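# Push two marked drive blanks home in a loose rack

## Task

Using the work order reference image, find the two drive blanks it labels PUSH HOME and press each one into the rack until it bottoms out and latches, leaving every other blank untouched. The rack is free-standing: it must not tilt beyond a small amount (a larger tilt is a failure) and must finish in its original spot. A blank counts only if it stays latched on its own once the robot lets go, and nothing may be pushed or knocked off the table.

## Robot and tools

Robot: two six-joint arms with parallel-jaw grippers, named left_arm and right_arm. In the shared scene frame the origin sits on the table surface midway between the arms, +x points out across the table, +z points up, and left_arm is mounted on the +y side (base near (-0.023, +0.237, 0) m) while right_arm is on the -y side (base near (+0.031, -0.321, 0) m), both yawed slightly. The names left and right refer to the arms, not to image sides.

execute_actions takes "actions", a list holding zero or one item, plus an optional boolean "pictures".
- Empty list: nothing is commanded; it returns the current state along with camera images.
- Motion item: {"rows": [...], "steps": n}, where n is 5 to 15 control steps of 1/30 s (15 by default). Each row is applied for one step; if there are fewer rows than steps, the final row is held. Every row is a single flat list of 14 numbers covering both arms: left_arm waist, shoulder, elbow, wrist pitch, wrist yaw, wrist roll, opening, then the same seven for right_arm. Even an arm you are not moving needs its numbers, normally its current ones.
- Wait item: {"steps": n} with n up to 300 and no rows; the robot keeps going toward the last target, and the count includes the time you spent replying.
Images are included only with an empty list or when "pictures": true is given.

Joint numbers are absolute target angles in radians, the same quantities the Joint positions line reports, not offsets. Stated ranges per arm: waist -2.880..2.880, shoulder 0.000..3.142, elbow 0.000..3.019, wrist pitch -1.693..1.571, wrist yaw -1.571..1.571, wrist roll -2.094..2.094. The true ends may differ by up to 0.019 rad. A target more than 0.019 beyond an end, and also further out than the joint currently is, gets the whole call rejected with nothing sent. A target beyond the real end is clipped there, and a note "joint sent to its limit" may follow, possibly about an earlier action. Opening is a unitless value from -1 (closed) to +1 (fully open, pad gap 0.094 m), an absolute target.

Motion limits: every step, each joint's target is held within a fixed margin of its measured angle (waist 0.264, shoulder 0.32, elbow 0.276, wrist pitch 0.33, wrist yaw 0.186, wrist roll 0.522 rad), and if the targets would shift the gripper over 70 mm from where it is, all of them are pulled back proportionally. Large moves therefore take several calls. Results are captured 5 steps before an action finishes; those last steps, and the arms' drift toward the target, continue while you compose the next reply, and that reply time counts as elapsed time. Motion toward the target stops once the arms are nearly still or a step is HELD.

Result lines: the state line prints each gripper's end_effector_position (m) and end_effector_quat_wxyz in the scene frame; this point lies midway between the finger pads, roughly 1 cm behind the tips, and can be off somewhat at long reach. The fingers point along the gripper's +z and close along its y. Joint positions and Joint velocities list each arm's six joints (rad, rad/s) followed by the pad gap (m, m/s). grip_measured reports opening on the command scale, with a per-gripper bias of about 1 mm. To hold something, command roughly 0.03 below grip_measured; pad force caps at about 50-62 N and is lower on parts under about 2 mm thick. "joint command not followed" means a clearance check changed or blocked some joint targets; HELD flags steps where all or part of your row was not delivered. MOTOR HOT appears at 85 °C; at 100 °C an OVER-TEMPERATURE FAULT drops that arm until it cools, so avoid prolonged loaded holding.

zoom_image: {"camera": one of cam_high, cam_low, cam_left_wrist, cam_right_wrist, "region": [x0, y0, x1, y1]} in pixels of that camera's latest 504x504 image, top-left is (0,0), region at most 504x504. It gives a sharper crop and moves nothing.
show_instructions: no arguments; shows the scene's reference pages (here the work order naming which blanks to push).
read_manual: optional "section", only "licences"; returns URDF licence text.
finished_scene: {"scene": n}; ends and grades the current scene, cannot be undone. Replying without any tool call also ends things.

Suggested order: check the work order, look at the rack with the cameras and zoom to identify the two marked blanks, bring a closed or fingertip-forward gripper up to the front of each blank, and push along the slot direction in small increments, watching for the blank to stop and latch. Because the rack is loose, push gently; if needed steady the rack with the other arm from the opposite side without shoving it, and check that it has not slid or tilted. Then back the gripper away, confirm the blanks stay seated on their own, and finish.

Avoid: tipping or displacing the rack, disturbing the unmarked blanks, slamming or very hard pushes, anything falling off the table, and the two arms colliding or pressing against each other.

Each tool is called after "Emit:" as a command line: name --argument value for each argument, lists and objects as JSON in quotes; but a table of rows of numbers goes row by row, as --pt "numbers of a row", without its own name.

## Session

Emit:
show_instructions

Emit:
execute_actions --actions '[]'

Emit:
zoom_image --camera "cam_high" --region '[80,120,360,420]'

Reference images for this scene: work order.

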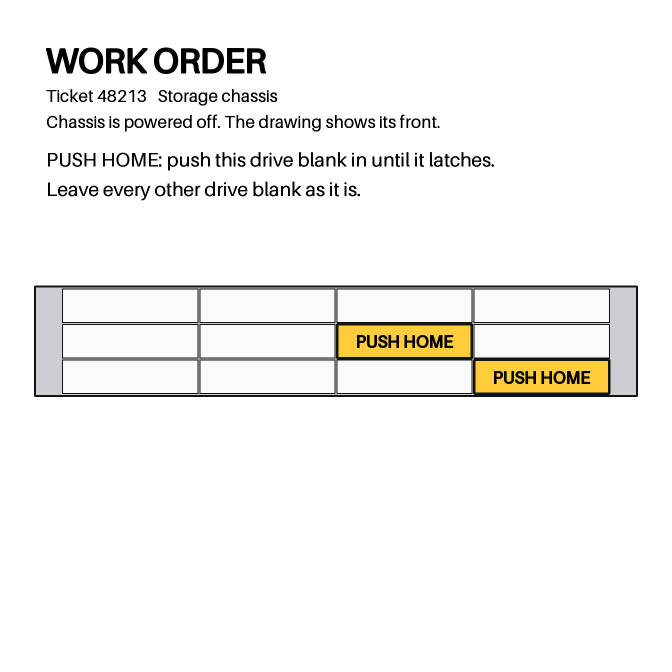

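Scene clock: 0.00 s of 5100.00 s.
left_arm: end_effector_position=(+0.6479, +0.7433, +0.1777) grip_measured=+1.000 end_effector_quat_wxyz=(+0.448, +0.492, +0.737, +0.120) | right_arm: end_effector_position=(+0.8097, -0.3764, +0.2709) grip_measured=+1.000 end_effector_quat_wxyz=(+0.634, +0.133, +0.670, +0.364)
Joint positions: left_arm=[ 0.856  2.411  2.426 -1.032  0.837  1.725  0.094] | right_arm=[ 0.009  1.958  1.402  0.633 -0.5    0.754  0.094]
Joint velocities: left_arm=[-0.024  0.005 -0.002  0.012 -0.066 -0.037  0.   ] | right_arm=[ 0.005  0.005  0.007  0.017  0.022 -0.051  0.   ]

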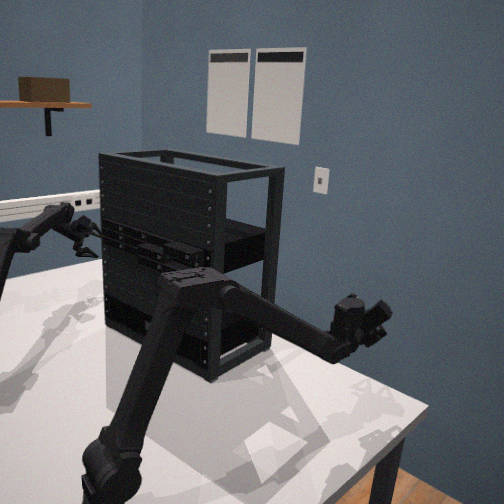

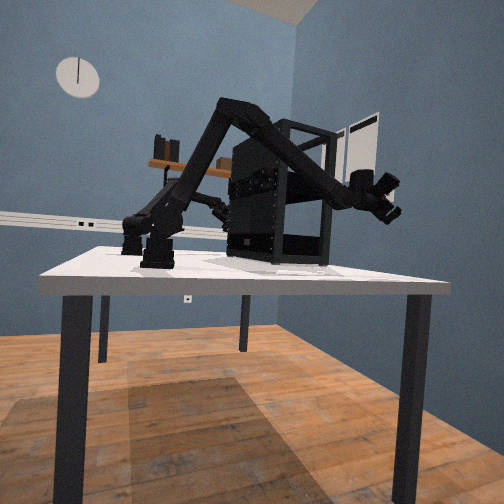

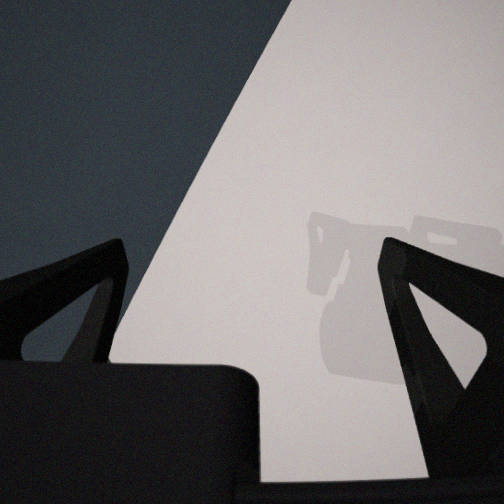

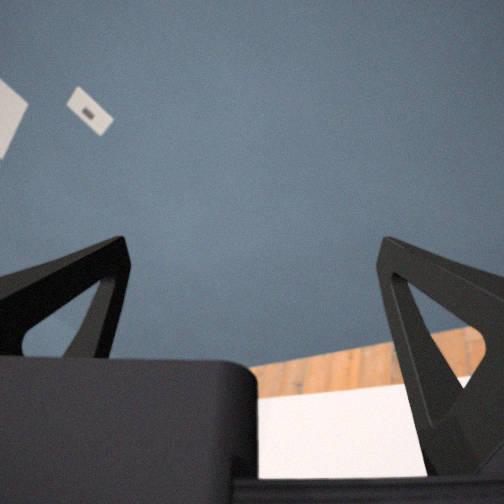

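Region (80, 120, 360, 420) of cam_high's 504x504 image, scaled by 1.680, with more detail than that image has; it fills the left 470 columns of this view, and the rest is white.

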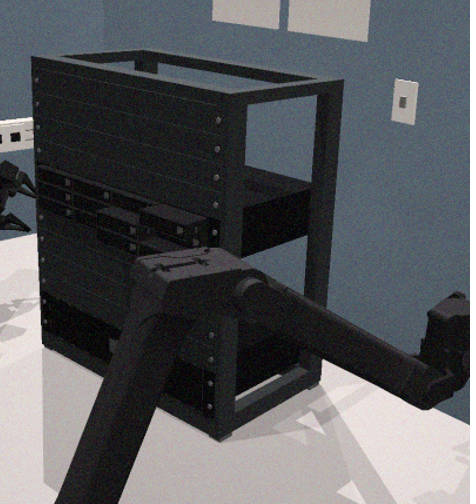

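Emit:
execute_actions --actions '[{"rows":[[1.0,0.61,0.58,0.05,0,0,-1,-0.05,1.958,1.42,0.633,-0.5,0.754,1]]}]'

Emit:
execute_actions --actions '[{"steps":60}]'

Scene clock: 1.30 s of 5100.00 s.
left_arm: end_effector_position=(+0.5701, +0.8171, +0.1783) grip_measured=-0.977 end_effector_quat_wxyz=(+0.350, +0.306, +0.857, +0.224) | right_arm: end_effector_position=(+0.8047, -0.4246, +0.2709) grip_measured=+1.000 end_effector_quat_wxyz=(+0.645, +0.154, +0.665, +0.344)
Joint positions: left_arm=[ 0.925  2.179  2.029 -0.674  0.47   1.368  0.001] | right_arm=[-0.053  1.958  1.402  0.633 -0.5    0.754  0.094]
Joint velocities: left_arm=[ 0.327 -0.933 -1.258  1.248 -1.121 -1.238 -0.004] | right_arm=[-0.132  0.015 -0.002 -0.002 -0.022 -0.022  0.   ]
Steps of this call (steps 1 to 29: nothing new was sent; steps 30 to 39: the first 10 steps of this action). Readings (joint positions):
30: left_arm=[0.858 2.402 2.408 -1.011 0.810 1.700] | right_arm=[0.007 1.958 1.402 0.633 -0.500 0.754]
31: left_arm=[0.859 2.381 2.365 -0.971 0.773 1.664] | right_arm=[0.004 1.958 1.402 0.633 -0.500 0.754]
33: left_arm=[0.869 2.339 2.283 -0.902 0.702 1.594] | right_arm=[-0.009 1.958 1.402 0.633 -0.500 0.754]
37: left_arm=[0.904 2.238 2.117 -0.754 0.551 1.447] | right_arm=[-0.042 1.958 1.402 0.633 -0.500 0.754]
39: the state above

Scene clock: 3.30 s of 5100.00 s.
left_arm: end_effector_position=(+0.1985, +0.5425, +0.3925) grip_measured=-0.979 end_effector_quat_wxyz=(+0.632, -0.316, +0.628, +0.327) | right_arm: end_effector_position=(+0.8043, -0.4279, +0.2709) grip_measured=+1.000 end_effector_quat_wxyz=(+0.645, +0.155, +0.665, +0.343)
Joint positions: left_arm=[1.003 0.608 0.574 0.045 0.003 0.011 0.001] | right_arm=[-0.058  1.958  1.402  0.633 -0.5    0.754  0.094]
Joint velocities: left_arm=[-0.005 -0.015  0.002 -0.022 -0.007  0.007 -0.   ] | right_arm=[ 0.005  0.015  0.007  0.007  0.037 -0.007  0.   ]
Kept back: nothing.
Steps of this call (steps 1 to 5: the last 5 steps of your previous action; steps 6 to 60: the robot went on to your last target). Readings (joint positions):
1: left_arm=[0.936 2.148 1.984 -0.633 0.428 1.326] | right_arm=[-0.057 1.958 1.402 0.633 -0.500 0.754]
2: left_arm=[0.947 2.115 1.938 -0.590 0.385 1.285] | right_arm=[-0.058 1.958 1.402 0.633 -0.500 0.754]
4: left_arm=[0.966 2.045 1.844 -0.503 0.297 1.199] | right_arm=[-0.058 1.958 1.402 0.633 -0.500 0.754]
8: left_arm=[0.993 1.891 1.651 -0.324 0.119 1.021] | right_arm=[-0.058 1.958 1.402 0.633 -0.500 0.754]
60: the state above
All arms were judged still, so your last target was given up. Only a new action makes them travel on or press farther. Fingers that are still opening or closing keep moving.

Emit:
execute_actions --actions '[{"rows":[[-0.25,0.61,0.58,0.05,0,0,-1,-0.05,1.958,1.42,0.633,-0.5,0.754,1]]}]'

Emit:
execute_actions --actions '[{"steps":30}]' --pictures true

Scene clock: 3.73 s of 5100.00 s.
left_arm: end_effector_position=(+0.3459, +0.3180, +0.3925) grip_measured=-0.979 end_effector_quat_wxyz=(+0.707, -0.074, +0.699, +0.081) | right_arm: end_effector_position=(+0.8043, -0.4279, +0.2709) grip_measured=+1.000 end_effector_quat_wxyz=(+0.645, +0.155, +0.665, +0.343)
Joint positions: left_arm=[ 0.274  0.608  0.574  0.045 -0.001  0.008  0.001] | right_arm=[-0.058  1.958  1.402  0.633 -0.5    0.754  0.094]
Joint velocities: left_arm=[-2.535  0.005  0.012 -0.002 -0.022  0.037  0.001] | right_arm=[-0.024  0.015  0.002 -0.002 -0.051  0.022  0.   ]
Steps of this call (steps 1 to 3: nothing new was sent; steps 4 to 13: the first 10 steps of this action). Readings (joint positions):
4: left_arm=[0.985 0.608 0.574 0.045 -0.007 0.009] | right_arm=[-0.058 1.958 1.402 0.633 -0.500 0.754]
5: left_arm=[0.933 0.608 0.574 0.045 -0.010 0.008] | right_arm=[-0.058 1.958 1.402 0.633 -0.500 0.754]
7: left_arm=[0.780 0.608 0.574 0.045 -0.006 0.008] | right_arm=[-0.058 1.958 1.402 0.633 -0.500 0.754]
11: left_arm=[0.444 0.608 0.574 0.045 -0.002 0.008] | right_arm=[-0.058 1.958 1.402 0.633 -0.500 0.754]
13: the state above

Scene clock: 4.73 s of 5100.00 s.
left_arm: end_effector_position=(+0.3362, +0.1199, +0.3925) grip_measured=-0.979 end_effector_quat_wxyz=(+0.703, +0.113, +0.694, -0.108) | right_arm: end_effector_position=(+0.8043, -0.4279, +0.2709) grip_measured=+1.000 end_effector_quat_wxyz=(+0.645, +0.155, +0.665, +0.343)
Joint positions: left_arm=[-0.257  0.608  0.574  0.045  0.002  0.008  0.001] | right_arm=[-0.058  1.958  1.402  0.633 -0.5    0.754  0.094]
Joint velocities: left_arm=[-0.015 -0.005 -0.007 -0.007  0.066  0.095  0.   ] | right_arm=[-0.015 -0.024 -0.002 -0.002 -0.051  0.007  0.   ]
Kept back: nothing.
Steps of this call (steps 1 to 5: the last 5 steps of your previous action; steps 6 to 30: the robot went on to your last target). Readings (joint positions):
1: left_arm=[0.189 0.608 0.574 0.045 -0.001 0.008] | right_arm=[-0.058 1.958 1.402 0.633 -0.500 0.754]
2: left_arm=[0.104 0.608 0.574 0.045 -0.000 0.008] | right_arm=[-0.058 1.958 1.402 0.633 -0.500 0.754]
4: left_arm=[-0.066 0.608 0.574 0.045 -0.000 0.008] | right_arm=[-0.058 1.958 1.402 0.633 -0.500 0.754]
8: left_arm=[-0.276 0.608 0.574 0.045 0.006 0.008] | right_arm=[-0.058 1.958 1.402 0.633 -0.500 0.754]
30: the state above
All arms were judged still, so your last target was given up. Only a new action makes them travel on or press farther. Fingers that are still opening or closing keep moving.

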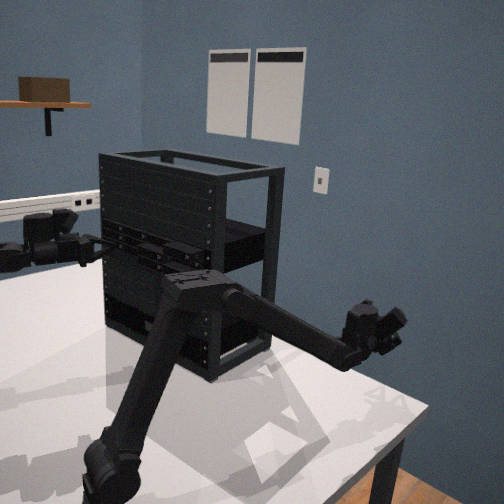

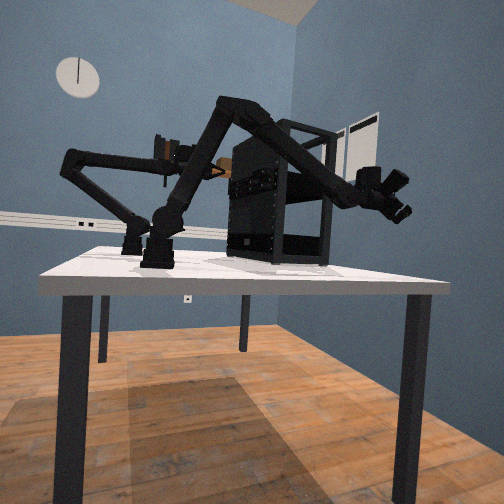

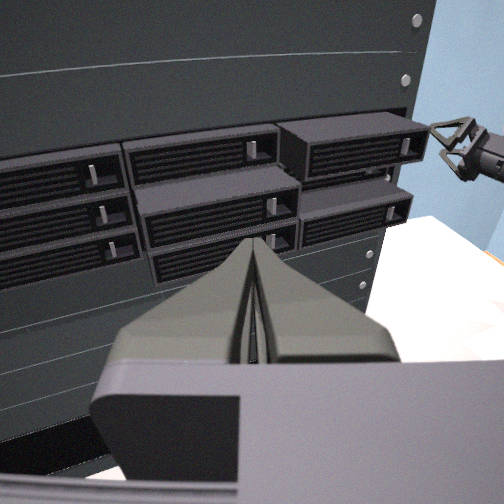

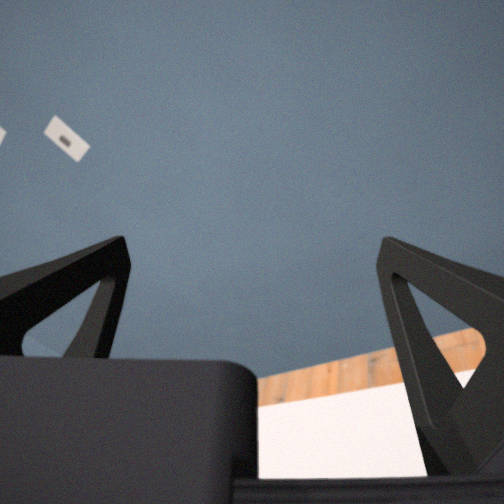

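Emit:
execute_actions --actions '[{"rows":[[-0.24,0.64,0.62,0,0,0,-1,-0.05,1.958,1.42,0.633,-0.5,0.754,1],[-0.23,0.68,0.66,-0.05,0,0,-1,-0.05,1.958,1.42,0.633,-0.5,0.754,1],[-0.22,0.72,0.70,-0.1,0,0,-1,-0.05,1.958,1.42,0.633,-0.5,0.754,1],[-0.21,0.76,0.74,-0.16,0,0,-1,-0.05,1.958,1.42,0.633,-0.5,0.754,1],[-0.205,0.79,0.78,-0.22,0,0,-1,-0.05,1.958,1.42,0.633,-0.5,0.754,1],[-0.205,0.82,0.82,-0.28,0,0,-1,-0.05,1.958,1.42,0.633,-0.5,0.754,1],[-0.205,0.85,0.86,-0.33,0,0,-1,-0.05,1.958,1.42,0.633,-0.5,0.754,1],[-0.205,0.875,0.90,-0.38,0,0,-1,-0.05,1.958,1.42,0.633,-0.5,0.754,1],[-0.205,0.895,0.94,-0.43,0,0,-1,-0.05,1.958,1.42,0.633,-0.5,0.754,1],[-0.205,0.91,0.94,-0.43,0,0,-1,-0.05,1.958,1.42,0.633,-0.5,0.754,1],[-0.205,0.92,0.94,-0.43,0,0,-1,-0.05,1.958,1.42,0.633,-0.5,0.754,1],[-0.205,0.928,0.94,-0.43,0,0,-1,-0.05,1.958,1.42,0.633,-0.5,0.754,1]]}]'

Emit:
execute_actions --actions '[{"steps":18}]' --pictures true

Emit:
zoom_image --camera "cam_high" --region '[60,190,220,290]'

Scene clock: 5.53 s of 5100.00 s.
left_arm: end_effector_position=(+0.4025, +0.1202, +0.3542) grip_measured=-0.979 end_effector_quat_wxyz=(+0.547, +0.114, +0.826, -0.071) | right_arm: end_effector_position=(+0.8043, -0.4279, +0.2709) grip_measured=+1.000 end_effector_quat_wxyz=(+0.645, +0.155, +0.665, +0.343)
Joint positions: left_arm=[-0.21   0.88   0.84  -0.362  0.002  0.008  0.001] | right_arm=[-0.058  1.958  1.402  0.633 -0.5    0.754  0.094]
Joint velocities: left_arm=[ 0.005  0.835  0.95  -0.955  0.037  0.051 -0.001] | right_arm=[-0.015  0.005  0.012  0.017 -0.037  0.066  0.   ]
Steps of this call (steps 1 to 14: nothing new was sent; steps 15 to 24: the first 10 steps of this action). Readings (joint positions):
15: left_arm=[-0.256 0.609 0.574 0.039 0.002 0.008] | right_arm=[-0.058 1.958 1.402 0.633 -0.500 0.754]
16: left_arm=[-0.254 0.613 0.579 0.021 0.002 0.008] | right_arm=[-0.058 1.958 1.402 0.633 -0.500 0.754]
18: left_arm=[-0.241 0.651 0.611 -0.056 0.002 0.008] | right_arm=[-0.058 1.958 1.402 0.633 -0.500 0.754]
22: left_arm=[-0.212 0.810 0.762 -0.269 0.002 0.008] | right_arm=[-0.058 1.958 1.402 0.633 -0.500 0.754]
24: the state above

Scene clock: 6.13 s of 5100.00 s.
left_arm: end_effector_position=(+0.4133, +0.1172, +0.3504) grip_measured=-0.979 end_effector_quat_wxyz=(+0.522, +0.117, +0.842, -0.068) | right_arm: end_effector_position=(+0.8043, -0.4279, +0.2709) grip_measured=+1.000 end_effector_quat_wxyz=(+0.645, +0.155, +0.665, +0.343)
Joint positions: left_arm=[-0.21   0.931  0.892 -0.423  0.002  0.008  0.001] | right_arm=[-0.058  1.958  1.402  0.633 -0.5    0.754  0.094]
Joint velocities: left_arm=[-0.005  0.015 -0.007 -0.027 -0.022  0.007 -0.   ] | right_arm=[ 0.005 -0.005 -0.002  0.012  0.007 -0.037  0.   ]
Kept back: nothing.
Steps of this call (steps 1 to 5: the last 5 steps of your previous action; steps 6 to 18: the robot went on to your last target). Readings (joint positions):
1: left_arm=[-0.210 0.904 0.867 -0.386 0.002 0.008] | right_arm=[-0.058 1.958 1.402 0.633 -0.500 0.754]
2: left_arm=[-0.210 0.920 0.883 -0.398 0.002 0.008] | right_arm=[-0.058 1.958 1.402 0.633 -0.500 0.754]
4: left_arm=[-0.210 0.931 0.892 -0.410 0.002 0.008] | right_arm=[-0.058 1.958 1.402 0.633 -0.500 0.754]
8: left_arm=[-0.210 0.931 0.892 -0.422 0.002 0.008] | right_arm=[-0.058 1.958 1.402 0.633 -0.500 0.754]
18: the state above

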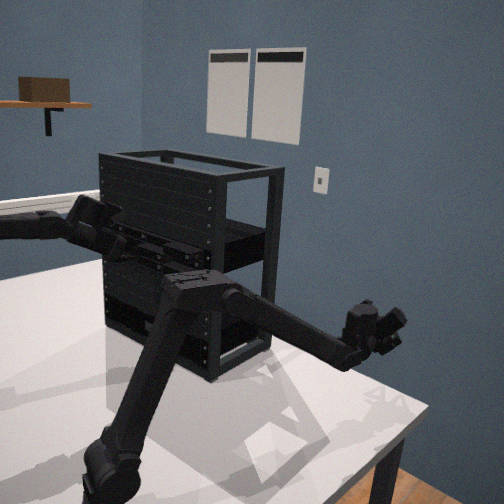

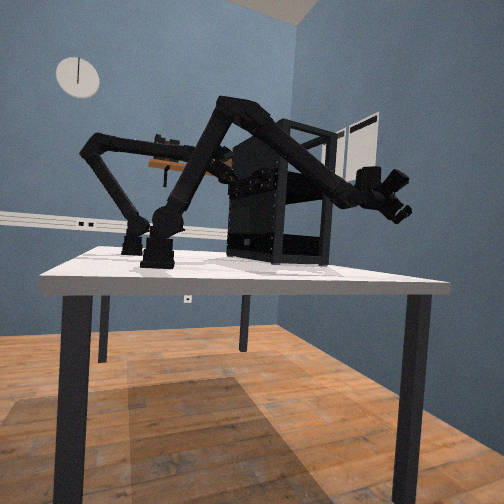

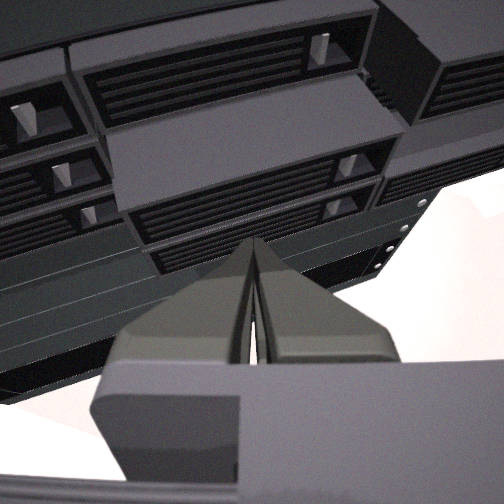

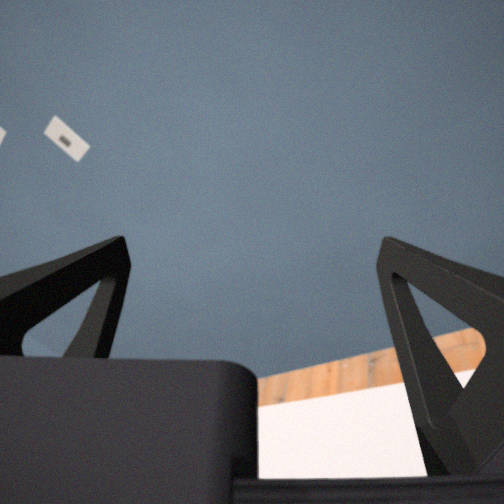

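Region (60, 190, 220, 290) of cam_high's 504x504 image, scaled by 3.150, with more detail than that image has; it fills the top 315 rows of this view, and the rest is white.

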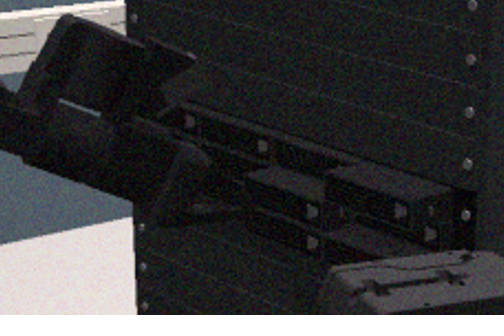

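Emit:
execute_actions --actions '[{"rows":[[-0.205,0.928,0.968,-0.43,0,0,-1,-0.05,1.958,1.42,0.633,-0.5,0.754,1]]}]' --pictures true

Scene clock: 6.73 s of 5100.00 s.
left_arm: end_effector_position=(+0.4150, +0.1168, +0.3597) grip_measured=-0.979 end_effector_quat_wxyz=(+0.528, +0.116, +0.838, -0.069) | right_arm: end_effector_position=(+0.8043, -0.4279, +0.2709) grip_measured=+1.000 end_effector_quat_wxyz=(+0.645, +0.155, +0.665, +0.343)
Joint positions: left_arm=[-0.21   0.931  0.908 -0.424  0.002  0.008  0.001] | right_arm=[-0.058  1.958  1.402  0.633 -0.5    0.754  0.094]
Joint velocities: left_arm=[ 0.015 -0.015 -0.017 -0.007 -0.007  0.007 -0.001] | right_arm=[-0.015 -0.034  0.007 -0.002 -0.007 -0.051  0.   ]
Steps of this call (steps 1 to 8: the robot went on to your last target; steps 9 to 18: the first 10 steps of this action). Readings (joint positions):
9: left_arm=[-0.210 0.931 0.893 -0.423 0.002 0.008] | right_arm=[-0.058 1.958 1.402 0.633 -0.500 0.754]
10: left_arm=[-0.210 0.931 0.895 -0.424 0.002 0.008] | right_arm=[-0.058 1.958 1.402 0.633 -0.500 0.754]
12: left_arm=[-0.210 0.931 0.900 -0.424 0.002 0.008] | right_arm=[-0.058 1.958 1.402 0.633 -0.500 0.754]
16: left_arm=[-0.210 0.931 0.908 -0.424 0.002 0.008] | right_arm=[-0.058 1.958 1.402 0.633 -0.500 0.754]
18: the state above

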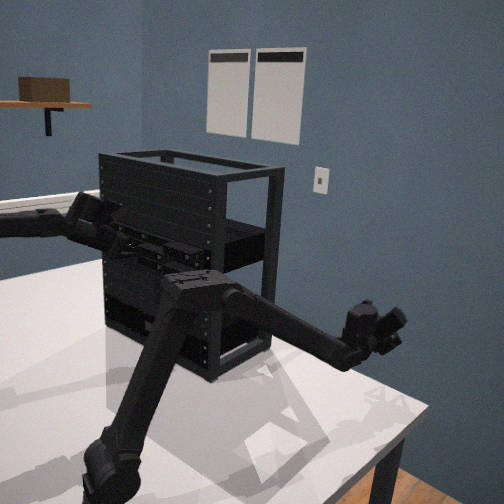

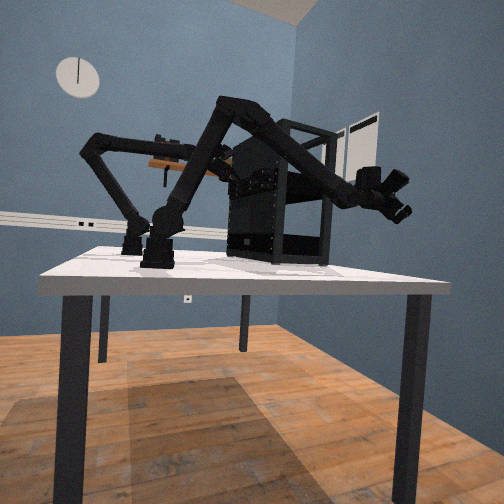

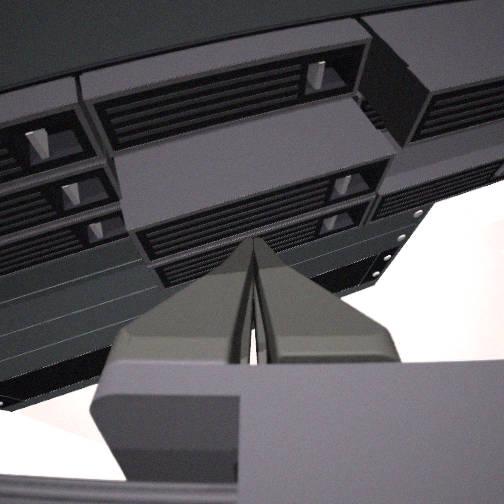

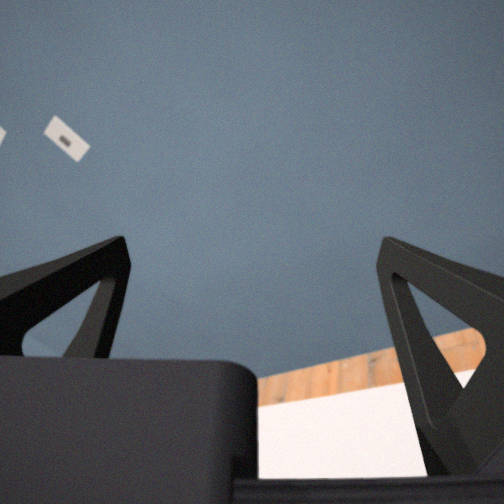

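Advance with q2 +.03, q4 +.07.

Emit:
execute_actions --actions '[{"rows":[[-0.205,0.94,0.968,-0.39,0,0,-1,-0.05,1.958,1.42,0.633,-0.5,0.754,1],[-0.205,0.95,0.968,-0.375,0,0,-1,-0.05,1.958,1.42,0.633,-0.5,0.754,1],[-0.205,0.96,0.968,-0.36,0,0,-1,-0.05,1.958,1.42,0.633,-0.5,0.754,1],[-0.205,0.968,0.968,-0.345,0,0,-1,-0.05,1.958,1.42,0.633,-0.5,0.754,1],[-0.205,0.968,0.968,-0.332,0,0,-1,-0.05,1.958,1.42,0.633,-0.5,0.754,1]]}]'

Emit:
execute_actions --actions '[{"steps":8}]' --pictures true

Scene clock: 7.73 s of 5100.00 s.
left_arm: end_effector_position=(+0.4277, +0.1133, +0.3646) grip_measured=-0.979 end_effector_quat_wxyz=(+0.547, +0.114, +0.826, -0.071) | right_arm: end_effector_position=(+0.8043, -0.4279, +0.2709) grip_measured=+1.000 end_effector_quat_wxyz=(+0.645, +0.155, +0.665, +0.343)
Joint positions: left_arm=[-0.21   0.957  0.909 -0.353  0.002  0.008  0.001] | right_arm=[-0.058  1.958  1.402  0.633 -0.5    0.754  0.094]
Joint velocities: left_arm=[-0.005  0.024 -0.007  0.002 -0.007 -0.007  0.001] | right_arm=[-0.005  0.005  0.002  0.007 -0.022 -0.022  0.   ]
Steps of this call (steps 1 to 5: the last 5 steps of your previous action; steps 6 to 15: the robot went on to your last target; steps 16 to 20: nothing new was sent; steps 21 to 30: the first 10 steps of this action). Readings (joint positions):
21: left_arm=[-0.210 0.931 0.908 -0.423 0.002 0.008] | right_arm=[-0.058 1.958 1.402 0.633 -0.500 0.754]
22: left_arm=[-0.210 0.931 0.908 -0.416 0.002 0.008] | right_arm=[-0.058 1.958 1.402 0.633 -0.500 0.754]
24: left_arm=[-0.210 0.936 0.909 -0.393 0.002 0.008] | right_arm=[-0.058 1.958 1.402 0.633 -0.500 0.754]
28: left_arm=[-0.210 0.952 0.909 -0.356 0.002 0.008] | right_arm=[-0.058 1.958 1.402 0.633 -0.500 0.754]
30: the state above

Scene clock: 8.00 s of 5100.00 s.
left_arm: end_effector_position=(+0.4281, +0.1132, +0.3644) grip_measured=-0.979 end_effector_quat_wxyz=(+0.547, +0.114, +0.826, -0.071) | right_arm: end_effector_position=(+0.8043, -0.4279, +0.2709) grip_measured=+1.000 end_effector_quat_wxyz=(+0.645, +0.155, +0.665, +0.343)
Joint positions: left_arm=[-0.21   0.958  0.909 -0.352  0.002  0.008  0.001] | right_arm=[-0.058  1.958  1.402  0.633 -0.5    0.754  0.094]
Joint velocities: left_arm=[ 0.005  0.005 -0.002 -0.002 -0.051 -0.007  0.001] | right_arm=[-0.015 -0.005 -0.017 -0.007 -0.066 -0.022  0.   ]
Kept back: nothing.
Steps of this call (steps 1 to 5: the last 5 steps of your previous action; steps 6 to 8: the robot went on to your last target). Readings (joint positions):
1: left_arm=[-0.210 0.957 0.909 -0.353 0.002 0.008] | right_arm=[-0.058 1.958 1.402 0.633 -0.500 0.754]
2: left_arm=[-0.210 0.958 0.909 -0.353 0.002 0.008] | right_arm=[-0.058 1.958 1.402 0.633 -0.500 0.754]
4: left_arm=[-0.210 0.958 0.909 -0.352 0.002 0.008] | right_arm=[-0.058 1.958 1.402 0.633 -0.500 0.754]
8: the state above

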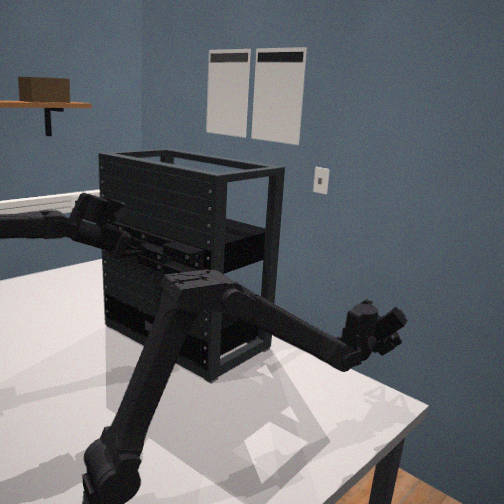

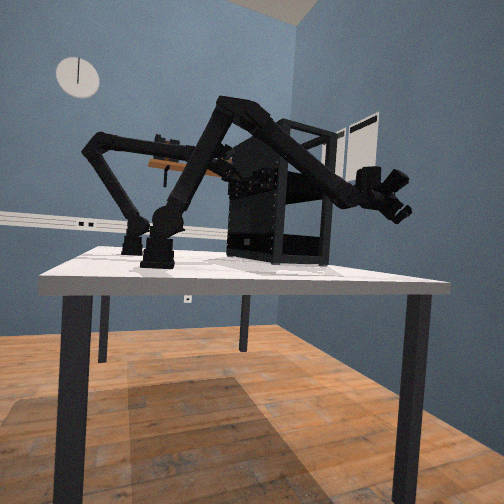

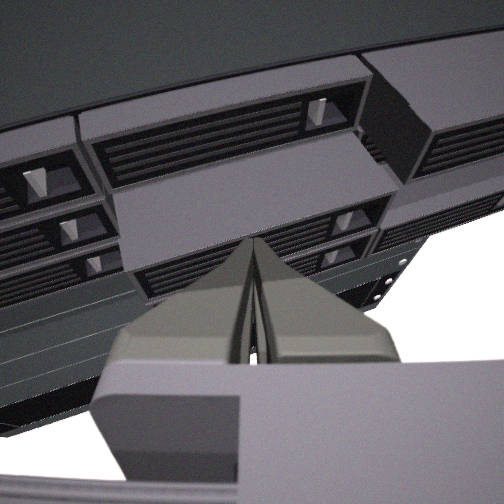

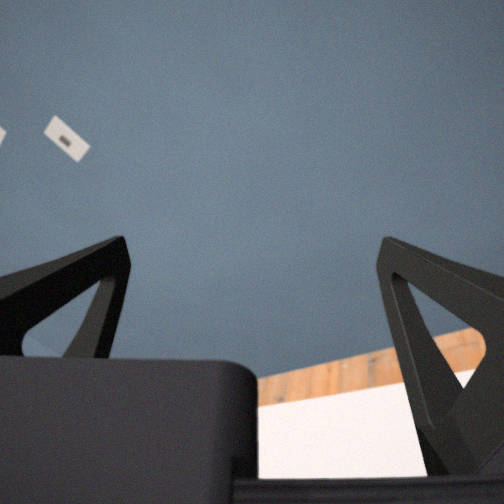

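Emit:
execute_actions --actions '[{"rows":[[-0.205,0.976,0.968,-0.345,0,0,-1,-0.05,1.958,1.42,0.633,-0.5,0.754,1],[-0.205,0.984,0.968,-0.345,0,0,-1,-0.05,1.958,1.42,0.633,-0.5,0.754,1],[-0.205,0.99,0.968,-0.345,0,0,-1,-0.05,1.958,1.42,0.633,-0.5,0.754,1],[-0.205,0.99,0.968,-0.345,0,0,-1,-0.05,1.958,1.42,0.633,-0.5,0.754,1],[-0.205,0.995,0.968,-0.335,0,0,-1,-0.05,1.958,1.42,0.633,-0.5,0.754,1],[-0.205,1.0,0.968,-0.325,0,0,-1,-0.05,1.958,1.42,0.633,-0.5,0.754,1],[-0.205,1.005,0.968,-0.31,0,0,-1,-0.05,1.958,1.42,0.633,-0.5,0.754,1],[-0.205,1.005,0.968,-0.3,0,0,-1,-0.05,1.958,1.42,0.633,-0.5,0.754,1]]}]'

Emit:
execute_actions --actions '[{"steps":10}]' --pictures true

Scene clock: 8.63 s of 5100.00 s.
left_arm: end_effector_position=(+0.4330, +0.1117, +0.3603) grip_measured=-0.979 end_effector_quat_wxyz=(+0.546, +0.115, +0.827, -0.072) | right_arm: end_effector_position=(+0.8043, -0.4279, +0.2709) grip_measured=+1.000 end_effector_quat_wxyz=(+0.645, +0.155, +0.665, +0.343)
Joint positions: left_arm=[-0.21   0.974  0.909 -0.339  0.003  0.008  0.001] | right_arm=[-0.058  1.958  1.402  0.633 -0.5    0.754  0.094]
Joint velocities: left_arm=[-0.015  0.024 -0.017  0.09  -0.037  0.037 -0.   ] | right_arm=[-0.005 -0.005 -0.002 -0.012 -0.007  0.022  0.   ]
Steps of this call (steps 1 to 9: the robot went on to your last target; steps 10 to 19: the first 10 steps of this action). Readings (joint positions):
10: left_arm=[-0.210 0.958 0.909 -0.352 0.002 0.008] | right_arm=[-0.058 1.958 1.402 0.633 -0.500 0.754]
11: left_arm=[-0.210 0.959 0.909 -0.352 0.002 0.008] | right_arm=[-0.058 1.958 1.402 0.633 -0.500 0.754]
13: left_arm=[-0.210 0.963 0.909 -0.352 0.002 0.008] | right_arm=[-0.058 1.958 1.402 0.633 -0.500 0.754]
17: left_arm=[-0.210 0.970 0.909 -0.345 0.003 0.008] | right_arm=[-0.058 1.958 1.402 0.633 -0.500 0.754]
19: the state above

Scene clock: 8.97 s of 5100.00 s.
left_arm: end_effector_position=(+0.4341, +0.1114, +0.3602) grip_measured=-0.979 end_effector_quat_wxyz=(+0.547, +0.115, +0.826, -0.072) | right_arm: end_effector_position=(+0.8043, -0.4279, +0.2709) grip_measured=+1.000 end_effector_quat_wxyz=(+0.645, +0.155, +0.665, +0.343)
Joint positions: left_arm=[-0.21   0.977  0.909 -0.334  0.003  0.008  0.001] | right_arm=[-0.058  1.958  1.402  0.633 -0.5    0.754  0.094]
Joint velocities: left_arm=[ 0.015 -0.005 -0.012 -0.007 -0.095 -0.022 -0.001] | right_arm=[-0.015  0.005  0.007 -0.017 -0.022  0.022  0.   ]
Kept back: nothing.
Steps of this call (steps 1 to 5: the last 5 steps of your previous action; steps 6 to 10: the robot went on to your last target). Readings (joint positions):
1: left_arm=[-0.210 0.976 0.909 -0.336 0.003 0.008] | right_arm=[-0.058 1.958 1.402 0.633 -0.500 0.754]
2: left_arm=[-0.210 0.976 0.909 -0.334 0.003 0.008] | right_arm=[-0.058 1.958 1.402 0.633 -0.500 0.754]
4: left_arm=[-0.210 0.977 0.909 -0.334 0.003 0.008] | right_arm=[-0.058 1.958 1.402 0.633 -0.500 0.754]
8: left_arm=[-0.210 0.977 0.909 -0.334 0.003 0.008] | right_arm=[-0.058 1.958 1.402 0.633 -0.500 0.754]
10: the state above

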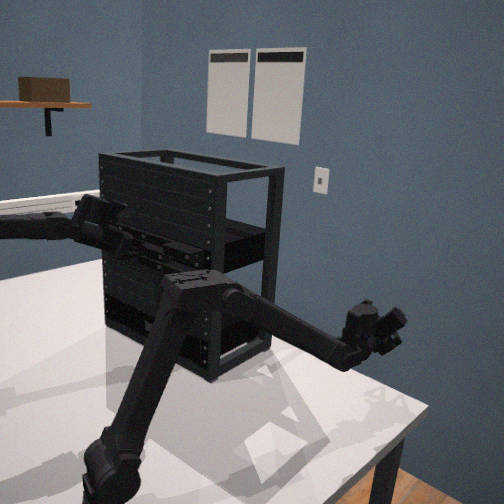

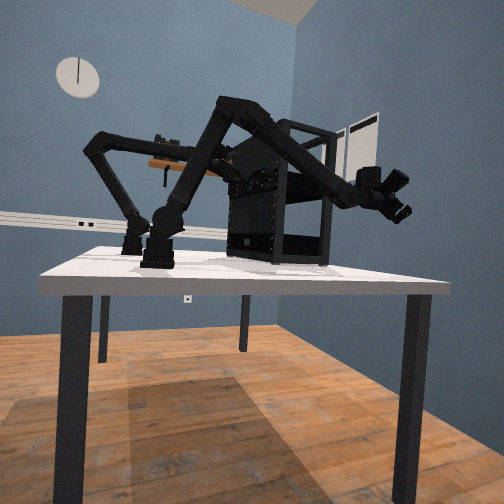

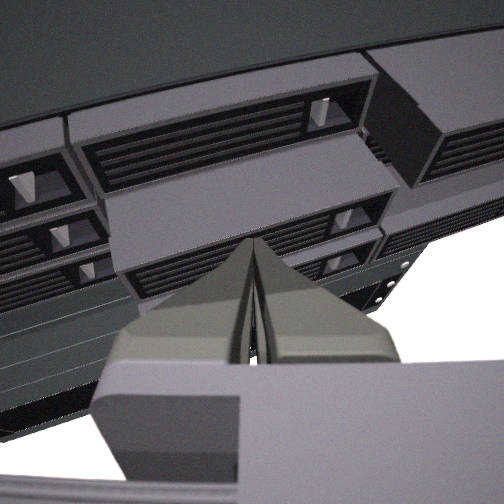

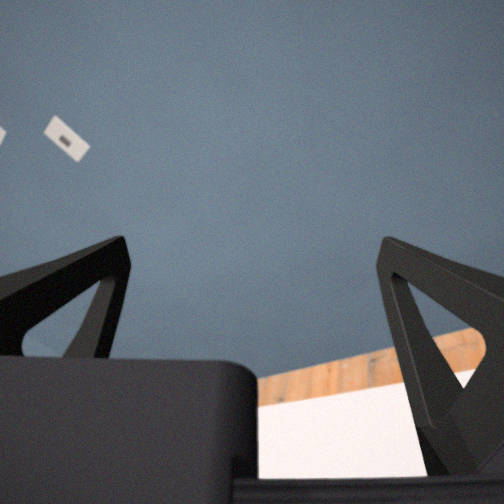

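Emit:
execute_actions --actions '[{"rows":[[-0.2,1.011,0.968,-0.289,0,0,-1,-0.05,1.958,1.42,0.633,-0.5,0.754,1],[-0.198,1.017,0.968,-0.278,0,0,-1,-0.05,1.958,1.42,0.633,-0.5,0.754,1],[-0.196,1.023,0.968,-0.267,0,0,-1,-0.05,1.958,1.42,0.633,-0.5,0.754,1],[-0.194,1.029,0.968,-0.256,0,0,-1,-0.05,1.958,1.42,0.633,-0.5,0.754,1],[-0.192,1.035,0.968,-0.245,0,0,-1,-0.05,1.958,1.42,0.633,-0.5,0.754,1],[-0.19,1.041,0.968,-0.234,0,0,-1,-0.05,1.958,1.42,0.633,-0.5,0.754,1],[-0.188,1.047,0.968,-0.223,0,0,-1,-0.05,1.958,1.42,0.633,-0.5,0.754,1],[-0.186,1.053,0.968,-0.212,0,0,-1,-0.05,1.958,1.42,0.633,-0.5,0.754,1],[-0.184,1.059,0.968,-0.201,0,0,-1,-0.05,1.958,1.42,0.633,-0.5,0.754,1],[-0.182,1.065,0.968,-0.19,0,0,-1,-0.05,1.958,1.42,0.633,-0.5,0.754,1]]}]'

Emit:
execute_actions --actions '[{"steps":12}]' --pictures true

Scene clock: 9.70 s of 5100.00 s.
left_arm: end_effector_position=(+0.4538, +0.1115, +0.3601) grip_measured=-0.979 end_effector_quat_wxyz=(+0.567, +0.109, +0.814, -0.071) | right_arm: end_effector_position=(+0.8043, -0.4279, +0.2709) grip_measured=+1.000 end_effector_quat_wxyz=(+0.645, +0.155, +0.665, +0.343)
Joint positions: left_arm=[-0.199  1.023  0.909 -0.241  0.003  0.008  0.001] | right_arm=[-0.058  1.958  1.402  0.633 -0.5    0.754  0.094]
Joint velocities: left_arm=[ 0.044  0.181  0.002  0.359 -0.022 -0.051 -0.   ] | right_arm=[ 0.005 -0.015 -0.012  0.002  0.037 -0.022  0.   ]
Steps of this call (steps 1 to 12: the robot went on to your last target; steps 13 to 22: the first 10 steps of this action). Readings (joint positions):
13: left_arm=[-0.210 0.977 0.909 -0.332 0.003 0.008] | right_arm=[-0.058 1.958 1.402 0.633 -0.500 0.754]
14: left_arm=[-0.210 0.979 0.909 -0.329 0.003 0.008] | right_arm=[-0.058 1.958 1.402 0.633 -0.500 0.754]
16: left_arm=[-0.209 0.986 0.909 -0.313 0.003 0.008] | right_arm=[-0.058 1.958 1.402 0.633 -0.500 0.754]
20: left_arm=[-0.203 1.011 0.909 -0.266 0.003 0.008] | right_arm=[-0.058 1.958 1.402 0.633 -0.500 0.754]
22: the state above

Scene clock: 10.10 s of 5100.00 s.
left_arm: end_effector_position=(+0.4587, +0.1118, +0.3599) grip_measured=-0.979 end_effector_quat_wxyz=(+0.571, +0.107, +0.811, -0.071) | right_arm: end_effector_position=(+0.8043, -0.4279, +0.2709) grip_measured=+1.000 end_effector_quat_wxyz=(+0.645, +0.155, +0.665, +0.343)
Joint positions: left_arm=[-0.196  1.035  0.909 -0.218  0.003  0.008  0.001] | right_arm=[-0.058  1.958  1.402  0.633 -0.5    0.754  0.094]
Joint velocities: left_arm=[-0.005 -0.005  0.007  0.007 -0.022 -0.051 -0.001] | right_arm=[ 0.005  0.005 -0.002 -0.007 -0.037 -0.022  0.   ]
Kept back: nothing.
Steps of this call (steps 1 to 5: the last 5 steps of your previous action; steps 6 to 12: the robot went on to your last target). Readings (joint positions):
1: left_arm=[-0.198 1.029 0.909 -0.231 0.003 0.008] | right_arm=[-0.058 1.958 1.402 0.633 -0.500 0.754]
2: left_arm=[-0.197 1.032 0.909 -0.223 0.003 0.008] | right_arm=[-0.058 1.958 1.402 0.633 -0.500 0.754]
4: left_arm=[-0.196 1.035 0.909 -0.218 0.003 0.008] | right_arm=[-0.058 1.958 1.402 0.633 -0.500 0.754]
8: left_arm=[-0.196 1.035 0.909 -0.218 0.003 0.008] | right_arm=[-0.058 1.958 1.402 0.633 -0.500 0.754]
12: the state above

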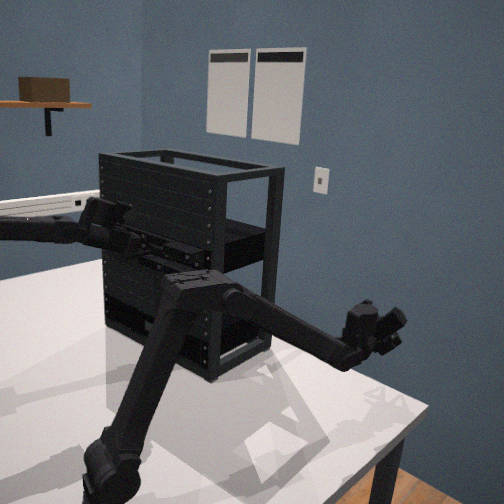

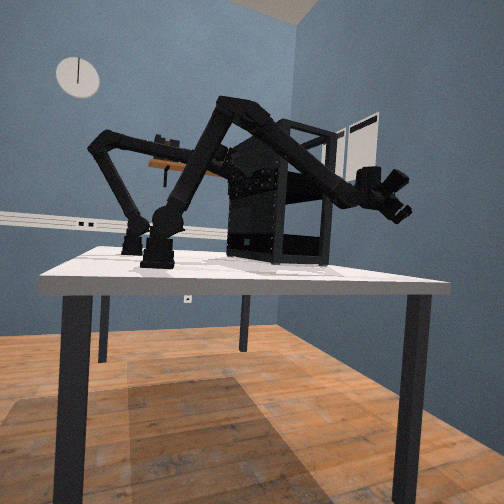

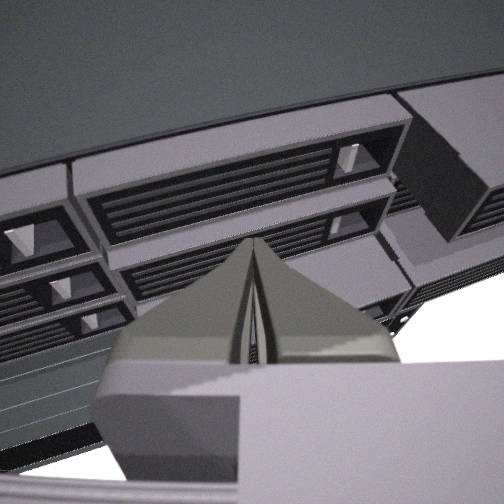

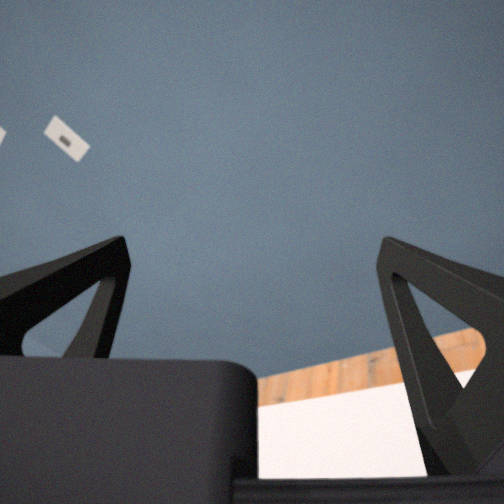

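Finish using the elbow, to preserve tilt.

Emit:
execute_actions --actions '[{"rows":[[-0.18,1.071,0.976,-0.19,0,0,-1,-0.05,1.958,1.42,0.633,-0.5,0.754,1],[-0.179,1.077,0.982,-0.188,0,0,-1,-0.05,1.958,1.42,0.633,-0.5,0.754,1],[-0.178,1.083,0.987,-0.186,0,0,-1,-0.05,1.958,1.42,0.633,-0.5,0.754,1],[-0.177,1.089,0.992,-0.184,0,0,-1,-0.05,1.958,1.42,0.633,-0.5,0.754,1],[-0.176,1.095,0.997,-0.182,0,0,-1,-0.05,1.958,1.42,0.633,-0.5,0.754,1],[-0.175,1.101,1.002,-0.18,0,0,-1,-0.05,1.958,1.42,0.633,-0.5,0.754,1],[-0.174,1.107,1.007,-0.18,0,0,-1,-0.05,1.958,1.42,0.633,-0.5,0.754,1],[-0.173,1.113,1.012,-0.18,0,0,-1,-0.05,1.958,1.42,0.633,-0.5,0.754,1]]}]'

Emit:
execute_actions --actions '[{"steps":10}]' --pictures true

Emit:
zoom_image --camera "cam_left_wrist" --region '[20,160,240,340]'

Scene clock: 10.77 s of 5100.00 s.
left_arm: end_effector_position=(+0.4665, +0.1122, +0.3602) grip_measured=-0.979 end_effector_quat_wxyz=(+0.571, +0.105, +0.811, -0.070) | right_arm: end_effector_position=(+0.8043, -0.4279, +0.2709) grip_measured=+1.000 end_effector_quat_wxyz=(+0.645, +0.155, +0.665, +0.343)
Joint positions: left_arm=[-0.191  1.057  0.925 -0.215  0.005  0.008  0.001] | right_arm=[-0.058  1.958  1.402  0.633 -0.5    0.754  0.094]
Joint velocities: left_arm=[-0.005  0.005 -0.007  0.012  0.022 -0.051  0.   ] | right_arm=[-0.005 -0.015 -0.002  0.007  0.022 -0.007  0.   ]
Steps of this call (steps 1 to 10: the robot went on to your last target; steps 11 to 20: the first 10 steps of this action). Readings (joint positions):
11: left_arm=[-0.196 1.035 0.909 -0.218 0.003 0.008] | right_arm=[-0.058 1.958 1.402 0.633 -0.500 0.754]
12: left_arm=[-0.196 1.036 0.910 -0.217 0.003 0.008] | right_arm=[-0.058 1.958 1.402 0.633 -0.500 0.754]
14: left_arm=[-0.195 1.041 0.914 -0.217 0.003 0.008] | right_arm=[-0.058 1.958 1.402 0.633 -0.500 0.754]
18: left_arm=[-0.191 1.057 0.925 -0.215 0.005 0.008] | right_arm=[-0.058 1.958 1.402 0.633 -0.500 0.754]
20: the state above

Scene clock: 11.10 s of 5100.00 s.
left_arm: end_effector_position=(+0.4665, +0.1122, +0.3602) grip_measured=-0.979 end_effector_quat_wxyz=(+0.571, +0.105, +0.811, -0.070) | right_arm: end_effector_position=(+0.8043, -0.4279, +0.2709) grip_measured=+1.000 end_effector_quat_wxyz=(+0.645, +0.155, +0.665, +0.343)
Joint positions: left_arm=[-0.191  1.057  0.925 -0.215  0.005  0.008  0.001] | right_arm=[-0.058  1.958  1.402  0.633 -0.5    0.754  0.094]
Joint velocities: left_arm=[-0.015 -0.005  0.022 -0.002 -0.081  0.037  0.001] | right_arm=[-0.005 -0.015 -0.002  0.002  0.037  0.022  0.   ]
Kept back: nothing.
Steps of this call (steps 1 to 5: the last 5 steps of your previous action; steps 6 to 10: the robot went on to your last target). Readings (joint positions):
1: left_arm=[-0.191 1.057 0.925 -0.215 0.005 0.008] | right_arm=[-0.058 1.958 1.402 0.633 -0.500 0.754]
2: left_arm=[-0.191 1.057 0.925 -0.215 0.005 0.008] | right_arm=[-0.058 1.958 1.402 0.633 -0.500 0.754]
4: left_arm=[-0.191 1.057 0.925 -0.215 0.005 0.008] | right_arm=[-0.058 1.958 1.402 0.633 -0.500 0.754]
8: left_arm=[-0.191 1.057 0.925 -0.215 0.005 0.008] | right_arm=[-0.058 1.958 1.402 0.633 -0.500 0.754]
10: the state above

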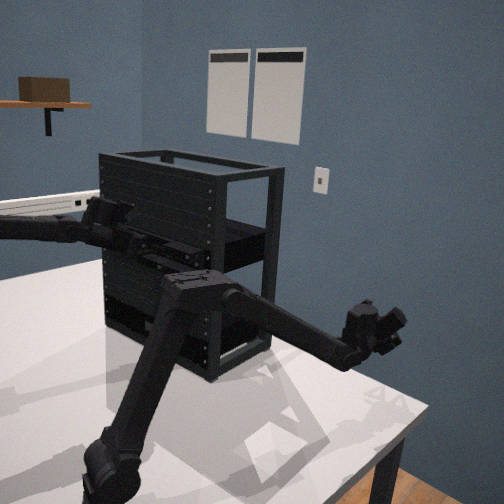

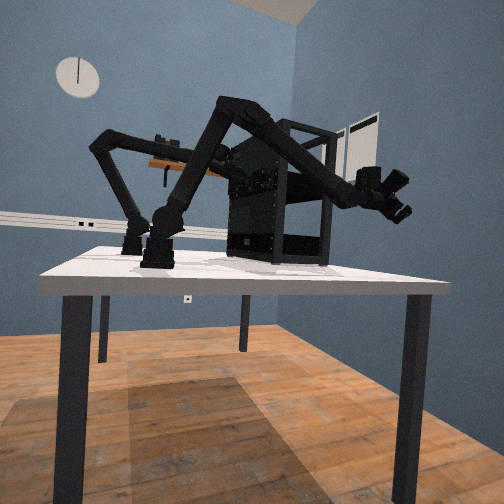

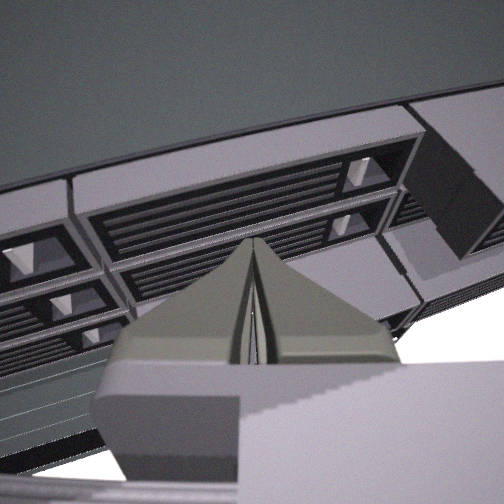

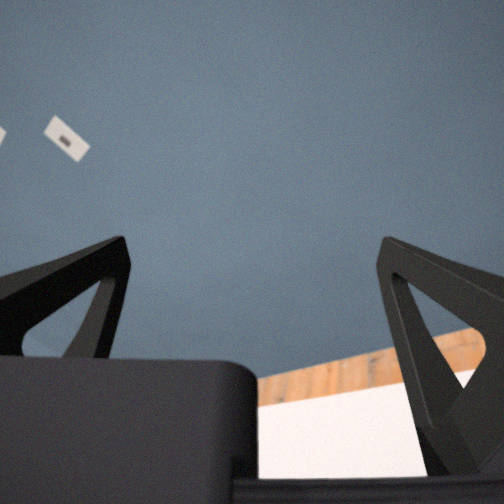

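Region (20, 160, 240, 340) of cam_left_wrist's 504x504 image, scaled by 2.291, with more detail than that image has; it fills the top 412 rows of this view, and the rest is white.

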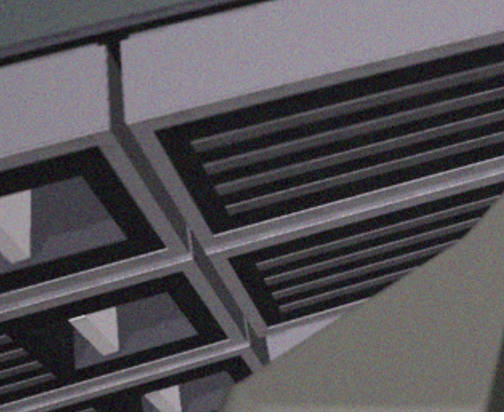

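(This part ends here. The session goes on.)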